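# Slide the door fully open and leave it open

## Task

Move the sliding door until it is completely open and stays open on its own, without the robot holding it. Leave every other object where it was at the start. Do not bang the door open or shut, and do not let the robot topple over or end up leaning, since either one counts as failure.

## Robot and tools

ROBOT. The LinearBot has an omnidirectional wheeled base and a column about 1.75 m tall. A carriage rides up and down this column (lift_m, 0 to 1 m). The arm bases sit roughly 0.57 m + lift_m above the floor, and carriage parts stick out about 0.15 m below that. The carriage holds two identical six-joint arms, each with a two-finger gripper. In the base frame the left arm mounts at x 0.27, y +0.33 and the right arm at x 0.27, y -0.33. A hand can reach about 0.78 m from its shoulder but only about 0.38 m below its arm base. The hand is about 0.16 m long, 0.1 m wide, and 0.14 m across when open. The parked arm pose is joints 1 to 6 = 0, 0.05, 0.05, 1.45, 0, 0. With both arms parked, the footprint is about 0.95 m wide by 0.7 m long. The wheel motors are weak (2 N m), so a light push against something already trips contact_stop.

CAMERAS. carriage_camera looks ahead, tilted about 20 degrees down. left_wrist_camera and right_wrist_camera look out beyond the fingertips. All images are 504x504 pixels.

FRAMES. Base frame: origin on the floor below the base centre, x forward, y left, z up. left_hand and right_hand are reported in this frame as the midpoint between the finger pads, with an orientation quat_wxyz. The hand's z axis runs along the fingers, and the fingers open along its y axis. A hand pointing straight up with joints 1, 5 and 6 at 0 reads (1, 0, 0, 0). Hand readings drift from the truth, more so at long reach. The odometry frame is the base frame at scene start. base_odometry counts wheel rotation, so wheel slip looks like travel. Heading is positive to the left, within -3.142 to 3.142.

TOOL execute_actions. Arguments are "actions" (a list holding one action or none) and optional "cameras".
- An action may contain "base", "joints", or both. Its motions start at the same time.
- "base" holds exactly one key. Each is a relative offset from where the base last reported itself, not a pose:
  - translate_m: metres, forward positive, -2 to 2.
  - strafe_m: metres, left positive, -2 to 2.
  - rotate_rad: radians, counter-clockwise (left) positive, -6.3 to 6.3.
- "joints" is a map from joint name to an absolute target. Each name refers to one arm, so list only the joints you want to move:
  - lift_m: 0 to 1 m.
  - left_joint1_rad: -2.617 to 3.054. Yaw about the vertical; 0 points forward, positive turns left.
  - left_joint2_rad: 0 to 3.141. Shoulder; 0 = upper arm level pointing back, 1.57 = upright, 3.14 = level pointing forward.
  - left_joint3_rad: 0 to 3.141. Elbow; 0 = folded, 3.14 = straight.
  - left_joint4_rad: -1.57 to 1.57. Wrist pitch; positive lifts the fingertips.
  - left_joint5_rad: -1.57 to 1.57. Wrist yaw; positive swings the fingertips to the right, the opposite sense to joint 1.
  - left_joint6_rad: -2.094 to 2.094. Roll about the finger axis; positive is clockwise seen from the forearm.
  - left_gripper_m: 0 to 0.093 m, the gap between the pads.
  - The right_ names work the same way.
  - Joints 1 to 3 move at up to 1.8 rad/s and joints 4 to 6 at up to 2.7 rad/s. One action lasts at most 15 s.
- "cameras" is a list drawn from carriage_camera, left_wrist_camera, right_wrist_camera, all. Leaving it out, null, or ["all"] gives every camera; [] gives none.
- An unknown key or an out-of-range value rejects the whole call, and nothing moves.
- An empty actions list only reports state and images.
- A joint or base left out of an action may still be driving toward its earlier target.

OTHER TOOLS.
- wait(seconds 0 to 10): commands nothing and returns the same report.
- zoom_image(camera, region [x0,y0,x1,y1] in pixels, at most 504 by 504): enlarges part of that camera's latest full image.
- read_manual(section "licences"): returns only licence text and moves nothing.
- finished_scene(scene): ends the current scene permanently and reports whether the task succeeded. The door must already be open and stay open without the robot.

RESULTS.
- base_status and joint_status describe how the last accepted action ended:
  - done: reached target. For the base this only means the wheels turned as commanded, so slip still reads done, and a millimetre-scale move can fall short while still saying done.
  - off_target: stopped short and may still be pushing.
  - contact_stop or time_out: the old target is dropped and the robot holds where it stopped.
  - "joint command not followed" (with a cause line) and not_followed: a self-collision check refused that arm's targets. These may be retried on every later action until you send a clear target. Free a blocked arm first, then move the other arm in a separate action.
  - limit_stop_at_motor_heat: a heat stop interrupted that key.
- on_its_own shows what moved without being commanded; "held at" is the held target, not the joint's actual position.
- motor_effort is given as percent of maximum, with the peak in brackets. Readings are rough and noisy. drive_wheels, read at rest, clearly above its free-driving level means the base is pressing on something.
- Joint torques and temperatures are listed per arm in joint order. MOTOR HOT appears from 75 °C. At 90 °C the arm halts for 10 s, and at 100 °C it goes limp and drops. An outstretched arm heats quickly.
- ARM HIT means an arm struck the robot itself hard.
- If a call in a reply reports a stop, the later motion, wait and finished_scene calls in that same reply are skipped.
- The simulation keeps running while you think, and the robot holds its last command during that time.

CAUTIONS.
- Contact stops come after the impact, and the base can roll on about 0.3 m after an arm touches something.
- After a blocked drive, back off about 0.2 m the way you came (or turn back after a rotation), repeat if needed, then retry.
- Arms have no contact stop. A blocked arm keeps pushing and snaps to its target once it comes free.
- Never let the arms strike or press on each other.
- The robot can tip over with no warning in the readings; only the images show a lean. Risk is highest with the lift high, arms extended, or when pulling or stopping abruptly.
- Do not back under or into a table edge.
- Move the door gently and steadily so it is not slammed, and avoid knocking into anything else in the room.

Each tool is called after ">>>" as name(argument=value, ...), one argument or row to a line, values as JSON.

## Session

>>> execute_actions(
  actions=[],
)

Scene clock: 0.00 s.
Joint torques (N m, as the arm reports them, + toward a larger angle): no reading
Motor temperatures (°C, as the motors report them): left_arm=[17 21 22 22 21 17] | right_arm=[17 19 23 20 20 16]
base_odometry: x=+0.000 y=+0.000 heading=+0.000 (m, m, rad; odometry frame)
base_status: not commanded
joint_positions: lift_m=+0.301 left_joint1_rad=+0.033 left_joint2_rad=+0.061 left_joint3_rad=+0.060 left_joint4_rad=+1.394 left_joint5_rad=-0.033 left_joint6_rad=-0.042 left_gripper_m=+0.094 right_joint1_rad=+0.005 right_joint2_rad=+0.075 right_joint3_rad=+0.021 right_joint4_rad=+1.434 right_joint5_rad=-0.020 right_joint6_rad=+0.036 right_gripper_m=+0.095
joint_status: not commanded
motor_effort: lift_m=+25 drive_wheels=+1 (%)
left_hand: x=+0.3230 y=+0.3290 z=+1.3255 quat_wxyz=(+0.996, -0.020, +0.088, -0.003) (m; base frame)
right_hand: x=+0.3294 y=-0.3181 z=+1.3157 quat_wxyz=(+0.995, -0.009, +0.095, +0.021) (m; base frame)
pictures: carriage_camera, left_wrist_camera, right_wrist_camera
Images, in order (width x height): carriage_camera 504x504, left_wrist_camera 504x504, right_wrist_camera 504x504.

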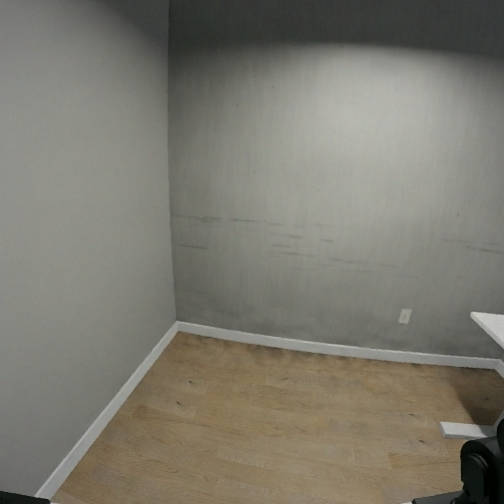

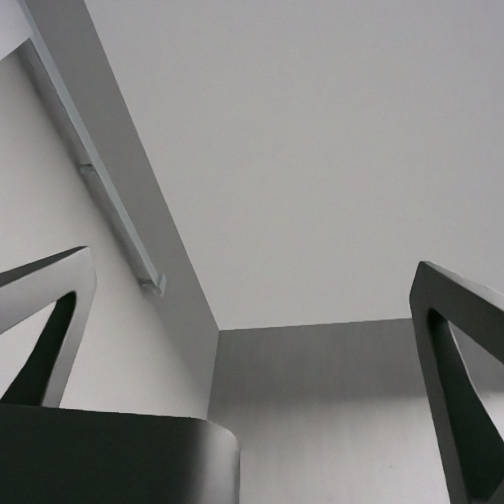

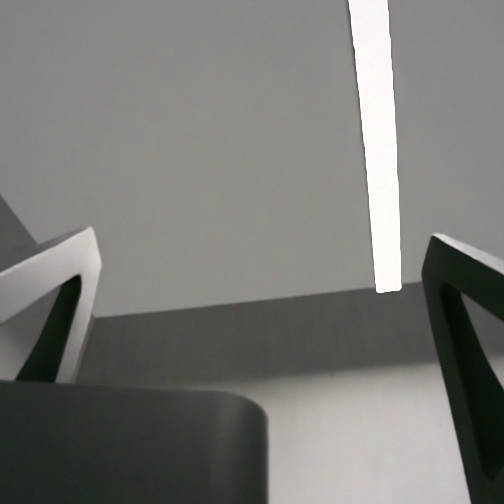

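>>> execute_actions(
  actions=[
    {"base":{"rotate_rad":1.38},"joints":{"lift_m":0.36,"left_joint1_rad":0,"left_joint2_rad":0.1,"left_joint3_rad":0.1,"left_joint4_rad":0,"left_joint5_rad":0,"left_joint6_rad":0,"right_joint5_rad":0}},
  ],
)

Scene clock: 7.90 s.
Joint torques (N m, as the arm reports them, + toward a larger angle): left_arm=[-0.57  2.68  9.46  2.28  0.14  0.09] | right_arm=[ 0.56  3.33  5.61 -0.09  0.06  0.12]
Motor temperatures (°C, as the motors report them): left_arm=[17 21 23 23 21 17] | right_arm=[17 19 24 20 20 16]
base_odometry: x=+0.000 y=+0.000 heading=+1.379 (m, m, rad; odometry frame)
base_status: done
joint_positions: lift_m=+0.360 left_joint1_rad=+0.010 left_joint2_rad=+0.088 left_joint3_rad=+0.086 left_joint4_rad=+0.002 left_joint5_rad=-0.007 left_joint6_rad=-0.007 left_gripper_m=+0.094 right_joint1_rad=+0.005 right_joint2_rad=+0.075 right_joint3_rad=+0.021 right_joint4_rad=+1.433 right_joint5_rad=-0.007 right_joint6_rad=+0.036 right_gripper_m=+0.095
joint_status: all done
motor_effort: lift_m=+25(30) drive_wheels=+5(21) (%)
left_hand: x=+0.5263 y=+0.3255 z=+1.1500 quat_wxyz=(+0.708, -0.008, +0.707, +0.004) (m; base frame)
right_hand: x=+0.3298 y=-0.3204 z=+1.3748 quat_wxyz=(+0.995, -0.002, +0.096, +0.021) (m; base frame)
pictures: carriage_camera, left_wrist_camera, right_wrist_camera
Images, in order (width x height): carriage_camera 504x504, left_wrist_camera 504x504, right_wrist_camera 504x504.

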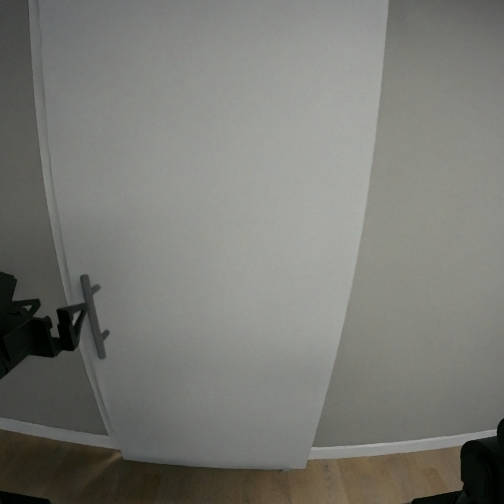

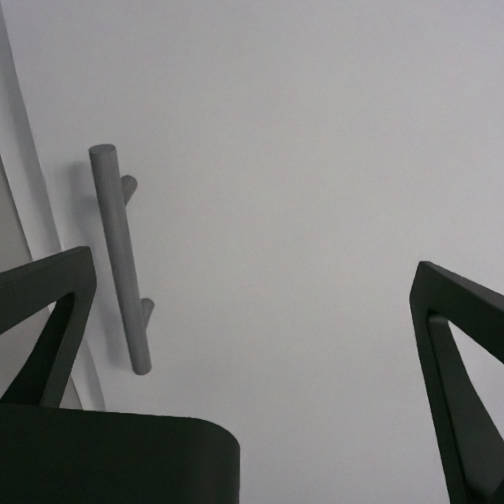

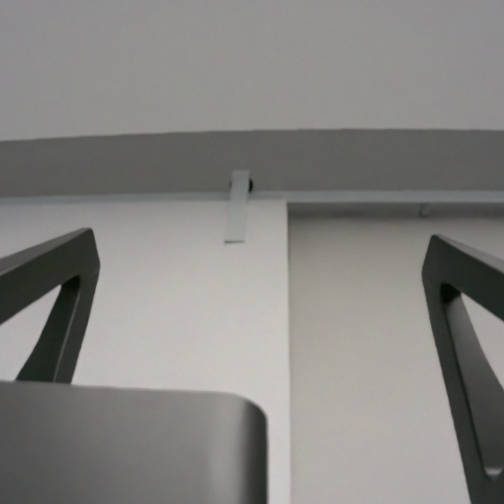

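>>> execute_actions(
  actions=[
    {"base":{"rotate_rad":-0.045}},
  ],
  cameras=[],
)

>>> execute_actions(
  actions=[
    {"base":{"strafe_m":0.2},"joints":{"lift_m":0.11,"right_joint5_rad":0.35}},
  ],
)

>>> execute_actions(
  actions=[
    {"base":{"translate_m":0.18}},
  ],
)

Scene clock: 14.73 s.
Joint torques (N m, as the arm reports them, + toward a larger angle): left_arm=[-0.54  2.69  9.49  2.3   0.13  0.09] | right_arm=[ 0.64  3.25  5.61 -0.09  0.07  0.11]
Motor temperatures (°C, as the motors report them): left_arm=[17 21 25 25 21 17] | right_arm=[17 19 25 20 20 16]
base_odometry: x=+0.000 y=+0.000 heading=+1.335 (m, m, rad; odometry frame)
base_status: done
joint_positions: lift_m=+0.360 left_joint1_rad=+0.010 left_joint2_rad=+0.088 left_joint3_rad=+0.086 left_joint4_rad=+0.002 left_joint5_rad=-0.007 left_joint6_rad=-0.007 left_gripper_m=+0.094 right_joint1_rad=+0.005 right_joint2_rad=+0.075 right_joint3_rad=+0.021 right_joint4_rad=+1.433 right_joint5_rad=-0.007 right_joint6_rad=+0.036 right_gripper_m=+0.095
joint_status: not commanded
motor_effort: lift_m=+27(25) drive_wheels=-8(11) (%)
left_hand: x=+0.5263 y=+0.3255 z=+1.1500 quat_wxyz=(+0.708, -0.008, +0.707, +0.004) (m; base frame)
right_hand: x=+0.3298 y=-0.3204 z=+1.3748 quat_wxyz=(+0.995, -0.002, +0.096, +0.021) (m; base frame)
pictures: none
No camera images: the call's "cameras" was empty. Leave "cameras" out to get every camera's image.

Scene clock: 16.90 s.
Joint torques (N m, as the arm reports them, + toward a larger angle): left_arm=[-0.55  2.71  9.5   2.34  0.13  0.09] | right_arm=[ 0.53  3.15  5.62 -0.13 -0.12  0.07]
Motor temperatures (°C, as the motors report them): left_arm=[17 21 25 25 21 17] | right_arm=[17 20 25 20 20 16]
base_odometry: x=-0.195 y=+0.047 heading=+1.336 (m, m, rad; odometry frame)
base_status: done
joint_positions: lift_m=+0.110 left_joint1_rad=+0.010 left_joint2_rad=+0.088 left_joint3_rad=+0.086 left_joint4_rad=-0.003 left_joint5_rad=-0.007 left_joint6_rad=-0.007 left_gripper_m=+0.094 right_joint1_rad=+0.005 right_joint2_rad=+0.075 right_joint3_rad=+0.021 right_joint4_rad=+1.433 right_joint5_rad=+0.340 right_joint6_rad=+0.036 right_gripper_m=+0.095
joint_status: all done
motor_effort: lift_m=+22(19) drive_wheels=-9(17) (%)
left_hand: x=+0.5263 y=+0.3255 z=+0.8992 quat_wxyz=(+0.706, -0.008, +0.708, +0.004) (m; base frame)
right_hand: x=+0.3281 y=-0.3789 z=+1.1156 quat_wxyz=(+0.981, +0.170, +0.091, +0.004) (m; base frame)
pictures: carriage_camera, left_wrist_camera, right_wrist_camera
Images, in order (width x height): carriage_camera 504x504, left_wrist_camera 504x504, right_wrist_camera 504x504.

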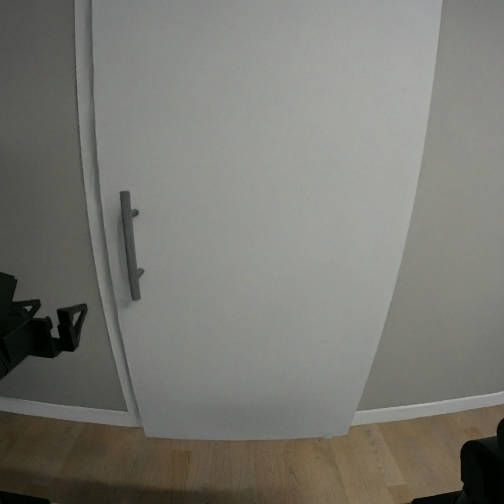

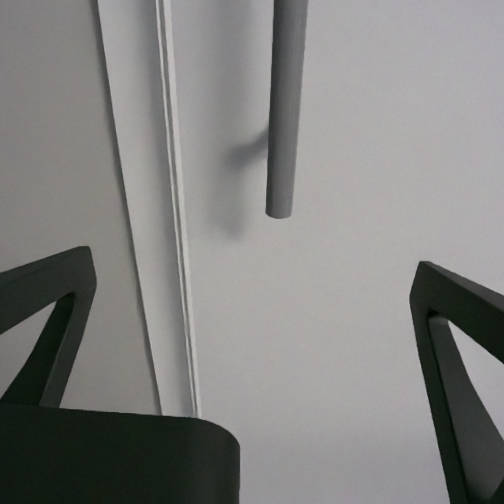

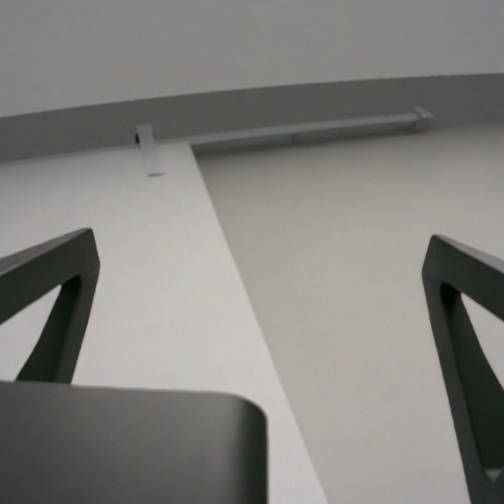

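Scene clock: 19.00 s.
Joint torques (N m, as the arm reports them, + toward a larger angle): left_arm=[-0.57  2.72  9.49  2.34  0.13  0.09] | right_arm=[ 0.57  3.33  5.73 -0.13 -0.14  0.12]
Motor temperatures (°C, as the motors report them): left_arm=[17 21 26 26 21 17] | right_arm=[17 20 25 20 20 16]
base_odometry: x=-0.153 y=+0.222 heading=+1.337 (m, m, rad; odometry frame)
base_status: done
joint_positions: lift_m=+0.110 left_joint1_rad=+0.010 left_joint2_rad=+0.088 left_joint3_rad=+0.086 left_joint4_rad=-0.002 left_joint5_rad=-0.006 left_joint6_rad=-0.007 left_gripper_m=+0.094 right_joint1_rad=+0.005 right_joint2_rad=+0.075 right_joint3_rad=+0.021 right_joint4_rad=+1.434 right_joint5_rad=+0.340 right_joint6_rad=+0.036 right_gripper_m=+0.095
joint_status: not commanded
motor_effort: lift_m=+23(21) drive_wheels=-6(15) (%)
left_hand: x=+0.5263 y=+0.3254 z=+0.8994 quat_wxyz=(+0.706, -0.008, +0.708, +0.003) (m; base frame)
right_hand: x=+0.3278 y=-0.3789 z=+1.1157 quat_wxyz=(+0.981, +0.170, +0.091, +0.004) (m; base frame)
pictures: carriage_camera, left_wrist_camera, right_wrist_camera
Images, in order (width x height): carriage_camera 504x504, left_wrist_camera 504x504, right_wrist_camera 504x504.

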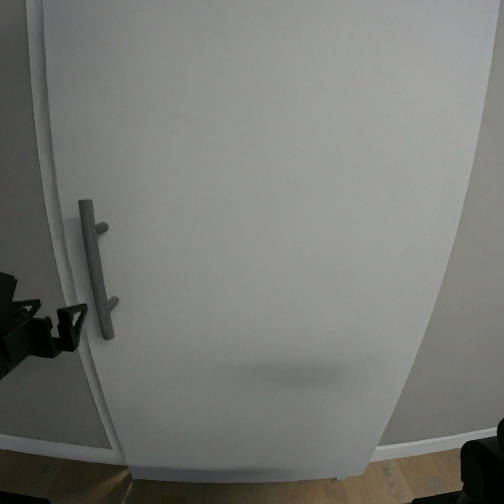

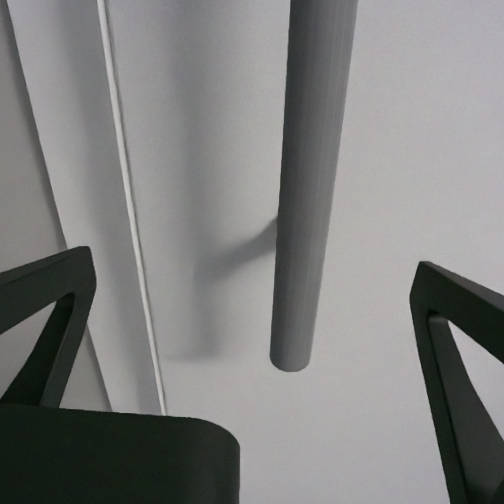

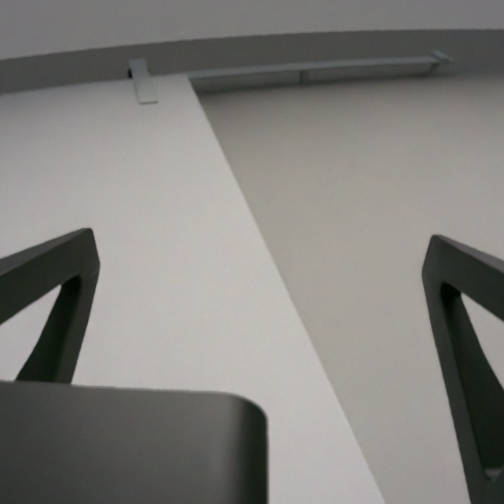

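>>> execute_actions(
  actions=[
    {"base":{"translate_m":0.11},"joints":{"left_joint5_rad":0.1,"left_joint1_rad":-0.03,"right_joint4_rad":1.55,"right_joint5_rad":0.2}},
  ],
  cameras=["left_wrist_camera"],
)

>>> execute_actions(
  actions=[
    {"joints":{"left_gripper_m":0.015}},
  ],
  cameras=["right_wrist_camera"],
)

>>> execute_actions(
  actions=[
    {"base":{"strafe_m":-0.4},"joints":{"left_joint5_rad":0.17}},
  ],
)

Scene clock: 27.27 s.
Joint torques (N m, as the arm reports them, + toward a larger angle): left_arm=[-0.52  2.68  9.47  2.32  0.16  0.08] | right_arm=[ 0.56  3.59  5.56 -0.36 -0.25  0.11]
Motor temperatures (°C, as the motors report them): left_arm=[17 21 27 27 21 17] | right_arm=[17 20 26 20 20 16]
base_odometry: x=-0.128 y=+0.329 heading=+1.337 (m, m, rad; odometry frame)
base_status: done
joint_positions: lift_m=+0.110 left_joint1_rad=-0.021 left_joint2_rad=+0.088 left_joint3_rad=+0.086 left_joint4_rad=-0.001 left_joint5_rad=+0.091 left_joint6_rad=-0.007 left_gripper_m=+0.094 right_joint1_rad=+0.005 right_joint2_rad=+0.075 right_joint3_rad=+0.021 right_joint4_rad=+1.548 right_joint5_rad=+0.210 right_joint6_rad=+0.036 right_gripper_m=+0.095
joint_status: all done
motor_effort: lift_m=+22(22) drive_wheels=-7(18) (%)
left_hand: x=+0.5253 y=+0.3010 z=+0.8995 quat_wxyz=(+0.705, +0.037, +0.707, -0.042) (m; base frame)
right_hand: x=+0.3015 y=-0.3575 z=+1.1253 quat_wxyz=(+0.994, +0.105, +0.036, +0.016) (m; base frame)
pictures: left_wrist_camera
Images, in order (width x height): left_wrist_camera 504x504.

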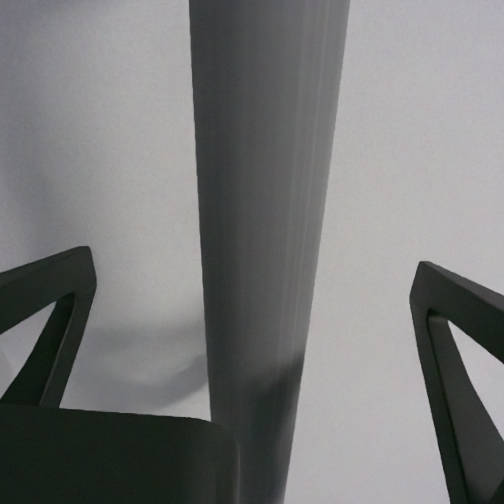

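Scene clock: 27.97 s.
Joint torques (N m, as the arm reports them, + toward a larger angle): left_arm=[-0.34  2.62  9.44  2.28  0.06  0.09] | right_arm=[ 0.66  3.56  5.49 -0.32 -0.2   0.11]
Motor temperatures (°C, as the motors report them): left_arm=[17 21 27 27 21 17] | right_arm=[17 20 26 20 20 16]
base_odometry: x=-0.128 y=+0.329 heading=+1.337 (m, m, rad; odometry frame)
base_status: not commanded
joint_positions: lift_m=+0.110 left_joint1_rad=-0.023 left_joint2_rad=+0.088 left_joint3_rad=+0.086 left_joint4_rad=-0.001 left_joint5_rad=+0.100 left_joint6_rad=-0.007 left_gripper_m=+0.023 right_joint1_rad=+0.005 right_joint2_rad=+0.075 right_joint3_rad=+0.021 right_joint4_rad=+1.548 right_joint5_rad=+0.210 right_joint6_rad=+0.036 right_gripper_m=+0.095
joint_status: left_gripper_m off_target (ended at +0.023, target +0.015)
motor_effort: lift_m=+22(21) drive_wheels=-6(6) (%)
left_hand: x=+0.5250 y=+0.2990 z=+0.8995 quat_wxyz=(+0.705, +0.041, +0.707, -0.046) (m; base frame)
right_hand: x=+0.3016 y=-0.3575 z=+1.1253 quat_wxyz=(+0.994, +0.105, +0.036, +0.016) (m; base frame)
pictures: right_wrist_camera
Images, in order (width x height): right_wrist_camera 504x504.

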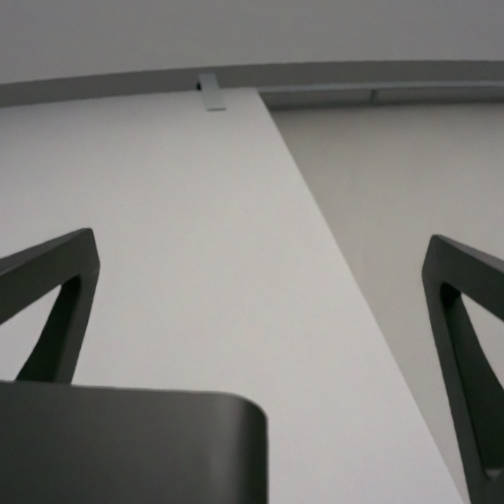

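Scene clock: 30.87 s.
Joint torques (N m, as the arm reports them, + toward a larger angle): left_arm=[0.55 0.71 9.49 2.06 0.09 0.11] | right_arm=[ 0.66  3.57  5.59 -0.36 -0.22  0.08]
Motor temperatures (°C, as the motors report them): left_arm=[17 21 28 28 22 17] | right_arm=[17 20 26 20 20 16]
base_odometry: x=+0.261 y=+0.236 heading=+1.337 (m, m, rad; odometry frame)
base_status: done
joint_positions: lift_m=+0.110 left_joint1_rad=-0.034 left_joint2_rad=+0.114 left_joint3_rad=+0.086 left_joint4_rad=+0.022 left_joint5_rad=+0.168 left_joint6_rad=-0.009 left_gripper_m=+0.023 right_joint1_rad=+0.005 right_joint2_rad=+0.075 right_joint3_rad=+0.021 right_joint4_rad=+1.548 right_joint5_rad=+0.209 right_joint6_rad=+0.036 right_gripper_m=+0.095
joint_status: all done
motor_effort: lift_m=+21(22) drive_wheels=-4(29) (%)
left_hand: x=+0.5250 y=+0.2845 z=+0.8992 quat_wxyz=(+0.701, +0.068, +0.706, -0.075) (m; base frame)
right_hand: x=+0.3015 y=-0.3574 z=+1.1253 quat_wxyz=(+0.994, +0.105, +0.036, +0.016) (m; base frame)
pictures: carriage_camera, left_wrist_camera, right_wrist_camera
Images, in order (width x height): carriage_camera 504x504, left_wrist_camera 504x504, right_wrist_camera 504x504.

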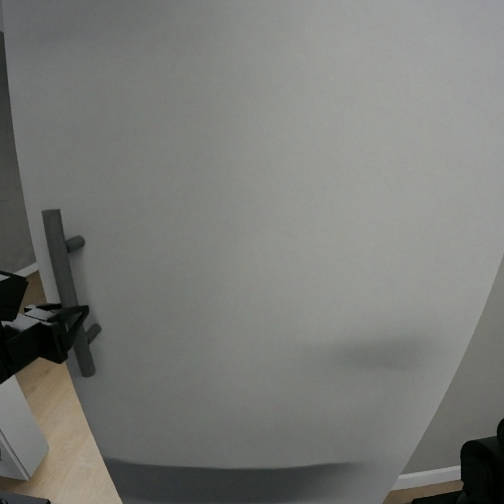

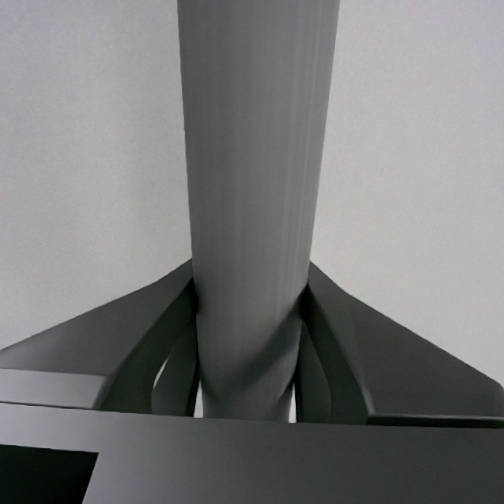

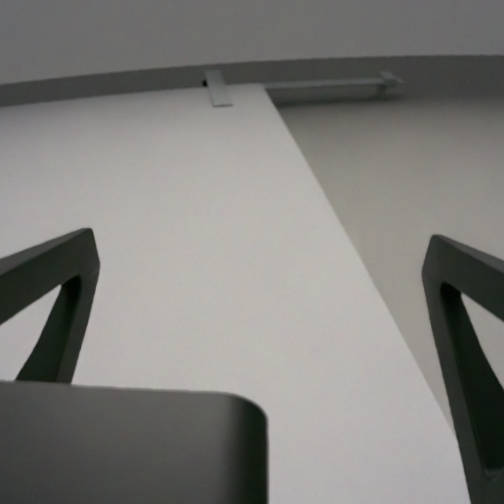

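>>> execute_actions(
  actions=[
    {"base":{"strafe_m":-0.29},"joints":{"left_joint5_rad":0.15}},
  ],
)

>>> execute_actions(
  actions=[
    {"base":{"strafe_m":-0.07},"joints":{"left_joint5_rad":0.16}},
  ],
  cameras=["right_wrist_camera"],
)

Scene clock: 39.10 s.
Joint torques (N m, as the arm reports them, + toward a larger angle): left_arm=[ 1.33  0.39  9.52  1.96 -0.34  0.11] | right_arm=[ 0.67  3.52  5.5  -0.34 -0.25  0.1 ]
Motor temperatures (°C, as the motors report them): left_arm=[17 21 29 28 22 17] | right_arm=[17 20 27 20 20 16]
base_odometry: x=+0.544 y=+0.169 heading=+1.337 (m, m, rad; odometry frame)
base_status: done
joint_positions: lift_m=+0.110 left_joint1_rad=-0.045 left_joint2_rad=+0.118 left_joint3_rad=+0.086 left_joint4_rad=+0.030 left_joint5_rad=+0.196 left_joint6_rad=-0.009 left_gripper_m=+0.023 right_joint1_rad=+0.005 right_joint2_rad=+0.075 right_joint3_rad=+0.021 right_joint4_rad=+1.548 right_joint5_rad=+0.209 right_joint6_rad=+0.036 right_gripper_m=+0.095
joint_status: left_joint5_rad off_target (ended at +0.196, target +0.150)
motor_effort: lift_m=+21(23) drive_wheels=-12(32) (%)
left_hand: x=+0.5239 y=+0.2773 z=+0.9002 quat_wxyz=(+0.701, +0.082, +0.703, -0.088) (m; base frame)
right_hand: x=+0.3015 y=-0.3574 z=+1.1253 quat_wxyz=(+0.994, +0.105, +0.036, +0.016) (m; base frame)
pictures: carriage_camera, left_wrist_camera, right_wrist_camera
Images, in order (width x height): carriage_camera 504x504, left_wrist_camera 504x504, right_wrist_camera 504x504.

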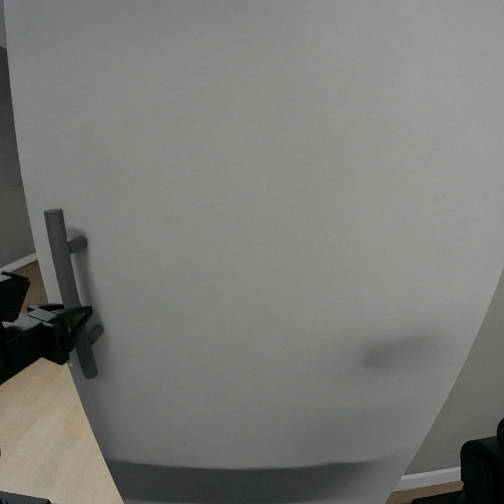

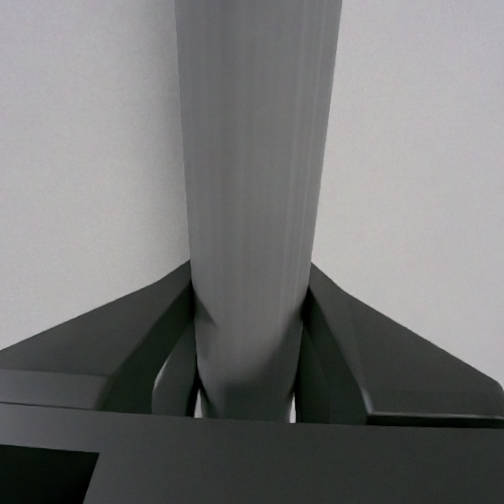

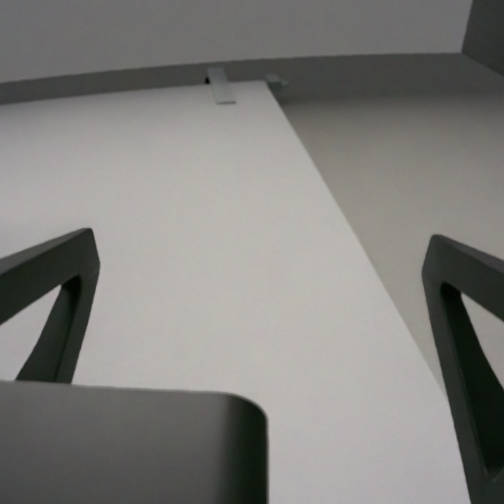

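Scene clock: 40.67 s.
Joint torques (N m, as the arm reports them, + toward a larger angle): left_arm=[-1.05  0.64  9.52  2.06  0.68  0.11] | right_arm=[ 0.6   3.59  5.46 -0.36 -0.23  0.12]
Motor temperatures (°C, as the motors report them): left_arm=[17 21 29 28 23 17] | right_arm=[17 20 27 20 20 16]
base_odometry: x=+0.612 y=+0.153 heading=+1.337 (m, m, rad; odometry frame)
base_status: done
joint_positions: lift_m=+0.110 left_joint1_rad=-0.014 left_joint2_rad=+0.115 left_joint3_rad=+0.086 left_joint4_rad=+0.022 left_joint5_rad=+0.092 left_joint6_rad=-0.009 left_gripper_m=+0.023 right_joint1_rad=+0.005 right_joint2_rad=+0.075 right_joint3_rad=+0.021 right_joint4_rad=+1.548 right_joint5_rad=+0.209 right_joint6_rad=+0.036 right_gripper_m=+0.095
joint_status: left_joint5_rad off_target (ended at +0.092, target +0.160)
motor_effort: lift_m=+21(21) drive_wheels=-5(20) (%)
left_hand: x=+0.5276 y=+0.3025 z=+0.8992 quat_wxyz=(+0.704, +0.034, +0.708, -0.041) (m; base frame)
right_hand: x=+0.3015 y=-0.3574 z=+1.1253 quat_wxyz=(+0.994, +0.105, +0.036, +0.016) (m; base frame)
pictures: right_wrist_camera
Images, in order (width x height): right_wrist_camera 504x504.

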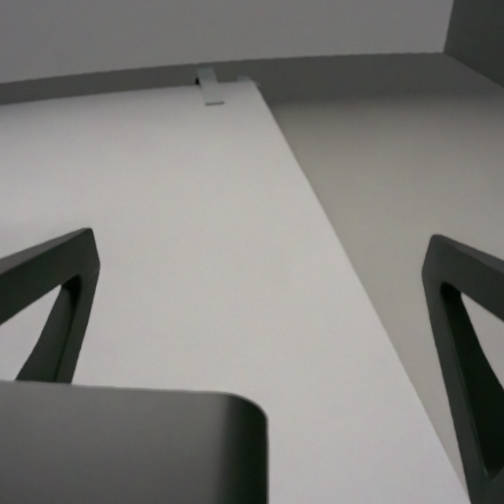

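>>> execute_actions(
  actions=[
    {"base":{"strafe_m":-0.035},"joints":{"left_joint5_rad":0.17}},
  ],
  cameras=[],
)

>>> execute_actions(
  actions=[
    {"base":{"strafe_m":-0.03},"joints":{"left_joint5_rad":0.19}},
  ],
  cameras=["right_wrist_camera"],
)

Scene clock: 45.67 s.
Joint torques (N m, as the arm reports them, + toward a larger angle): left_arm=[-1.4   0.67  9.52  2.06  0.85  0.11] | right_arm=[ 0.63  3.5   5.55 -0.35 -0.24  0.09]
Motor temperatures (°C, as the motors report them): left_arm=[17 21 30 28 23 17] | right_arm=[17 20 27 20 20 16]
base_odometry: x=+0.646 y=+0.145 heading=+1.337 (m, m, rad; odometry frame)
base_status: done
joint_positions: lift_m=+0.110 left_joint1_rad=-0.010 left_joint2_rad=+0.115 left_joint3_rad=+0.086 left_joint4_rad=+0.023 left_joint5_rad=+0.083 left_joint6_rad=-0.010 left_gripper_m=+0.023 right_joint1_rad=+0.005 right_joint2_rad=+0.075 right_joint3_rad=+0.021 right_joint4_rad=+1.548 right_joint5_rad=+0.209 right_joint6_rad=+0.036 right_gripper_m=+0.095
joint_status: left_joint5_rad off_target (ended at +0.083, target +0.170)
motor_effort: lift_m=+22(22) drive_wheels=-5(23) (%)
left_hand: x=+0.5278 y=+0.3051 z=+0.8992 quat_wxyz=(+0.704, +0.029, +0.708, -0.036) (m; base frame)
right_hand: x=+0.3015 y=-0.3574 z=+1.1253 quat_wxyz=(+0.994, +0.105, +0.036, +0.016) (m; base frame)
pictures: none
No camera images: the call's "cameras" was empty. Leave "cameras" out to get every camera's image.

Scene clock: 46.63 s.
Joint torques (N m, as the arm reports them, + toward a larger angle): left_arm=[-2.61  0.67  9.56  2.06  1.74  0.11] | right_arm=[ 0.62  3.69  5.43 -0.32 -0.24  0.08]
Motor temperatures (°C, as the motors report them): left_arm=[17 21 30 28 23 17] | right_arm=[17 20 27 20 20 16]
base_odometry: x=+0.675 y=+0.138 heading=+1.338 (m, m, rad; odometry frame)
base_status: done
joint_positions: lift_m=+0.110 left_joint1_rad=+0.005 left_joint2_rad=+0.115 left_joint3_rad=+0.086 left_joint4_rad=+0.022 left_joint5_rad=+0.005 left_joint6_rad=-0.010 left_gripper_m=+0.023 right_joint1_rad=+0.005 right_joint2_rad=+0.075 right_joint3_rad=+0.021 right_joint4_rad=+1.548 right_joint5_rad=+0.209 right_joint6_rad=+0.036 right_gripper_m=+0.095
joint_status: left_joint5_rad off_target (ended at +0.005, target +0.190)
motor_effort: lift_m=+21(22) drive_wheels=+4(21) (%)
left_hand: x=+0.5286 y=+0.3222 z=+0.8991 quat_wxyz=(+0.705, -0.003, +0.709, -0.004) (m; base frame)
right_hand: x=+0.3015 y=-0.3574 z=+1.1253 quat_wxyz=(+0.994, +0.105, +0.036, +0.016) (m; base frame)
pictures: right_wrist_camera
Images, in order (width x height): right_wrist_camera 504x504.

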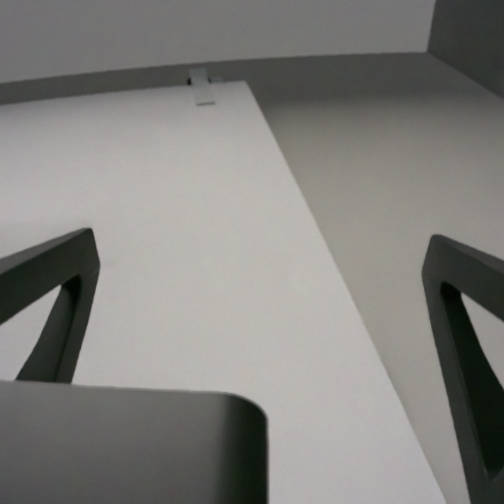

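The door is at its stop, so I'm releasing the handle.

>>> execute_actions(
  actions=[
    {"joints":{"left_joint5_rad":0.01,"left_joint1_rad":0,"left_gripper_m":0.093}},
  ],
  cameras=[],
)

>>> execute_actions(
  actions=[
    {"base":{"translate_m":-0.08}},
  ],
)

Scene clock: 51.67 s.
Joint torques (N m, as the arm reports them, + toward a larger angle): left_arm=[-0.39  0.66  9.49  2.17  0.13  0.1 ] | right_arm=[ 0.65  3.55  5.48 -0.31 -0.23  0.12]
Motor temperatures (°C, as the motors report them): left_arm=[17 21 31 29 24 17] | right_arm=[17 20 28 20 20 16]
base_odometry: x=+0.676 y=+0.138 heading=+1.338 (m, m, rad; odometry frame)
base_status: not commanded
joint_positions: lift_m=+0.110 left_joint1_rad=+0.008 left_joint2_rad=+0.115 left_joint3_rad=+0.086 left_joint4_rad=+0.013 left_joint5_rad=+0.004 left_joint6_rad=-0.009 left_gripper_m=+0.093 right_joint1_rad=+0.005 right_joint2_rad=+0.075 right_joint3_rad=+0.021 right_joint4_rad=+1.548 right_joint5_rad=+0.209 right_joint6_rad=+0.036 right_gripper_m=+0.095
joint_status: all done
motor_effort: lift_m=+22(22) drive_wheels=-1(3) (%)
left_hand: x=+0.5286 y=+0.3231 z=+0.8968 quat_wxyz=(+0.702, -0.005, +0.713, -0.002) (m; base frame)
right_hand: x=+0.3015 y=-0.3574 z=+1.1253 quat_wxyz=(+0.994, +0.105, +0.036, +0.016) (m; base frame)
pictures: none
No camera images: the call's "cameras" was empty. Leave "cameras" out to get every camera's image.

Scene clock: 53.17 s.
Joint torques (N m, as the arm reports them, + toward a larger angle): left_arm=[-0.38  0.66  9.52  2.21  0.13  0.11] | right_arm=[ 0.6   3.46  5.44 -0.32 -0.25  0.1 ]
Motor temperatures (°C, as the motors report them): left_arm=[17 21 31 29 24 17] | right_arm=[17 20 28 20 20 16]
base_odometry: x=+0.657 y=+0.060 heading=+1.338 (m, m, rad; odometry frame)
base_status: done
joint_positions: lift_m=+0.110 left_joint1_rad=+0.008 left_joint2_rad=+0.115 left_joint3_rad=+0.086 left_joint4_rad=+0.010 left_joint5_rad=+0.004 left_joint6_rad=-0.009 left_gripper_m=+0.093 right_joint1_rad=+0.005 right_joint2_rad=+0.075 right_joint3_rad=+0.021 right_joint4_rad=+1.548 right_joint5_rad=+0.209 right_joint6_rad=+0.036 right_gripper_m=+0.095
joint_status: not commanded
motor_effort: lift_m=+21(21) drive_wheels=-5(15) (%)
left_hand: x=+0.5286 y=+0.3231 z=+0.8961 quat_wxyz=(+0.701, -0.005, +0.713, -0.002) (m; base frame)
right_hand: x=+0.3015 y=-0.3574 z=+1.1253 quat_wxyz=(+0.994, +0.105, +0.036, +0.016) (m; base frame)
pictures: carriage_camera, left_wrist_camera, right_wrist_camera
Images, in order (width x height): carriage_camera 504x504, left_wrist_camera 504x504, right_wrist_camera 504x504.

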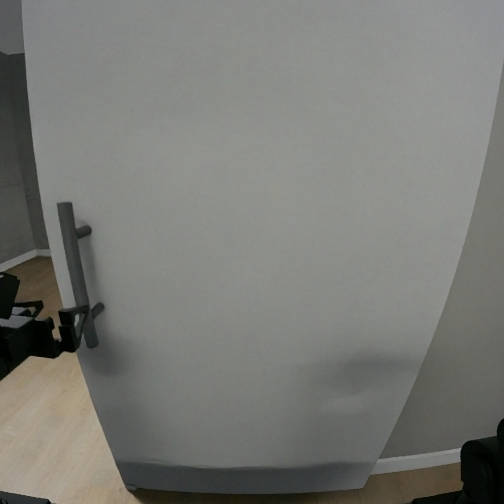

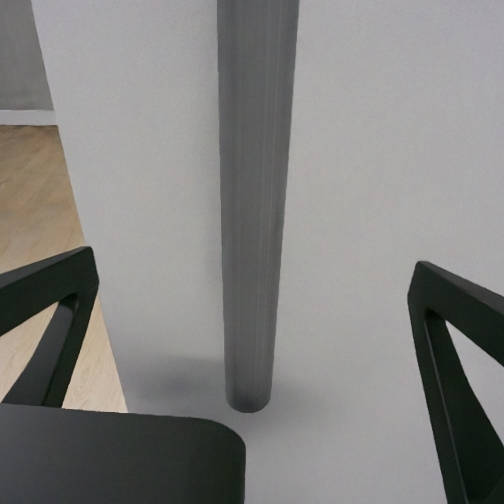

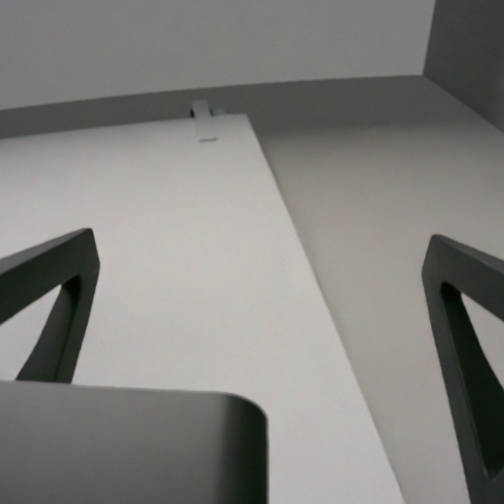

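>>> finished_scene(
  scene=2,
)

The scene is finished: the task was done.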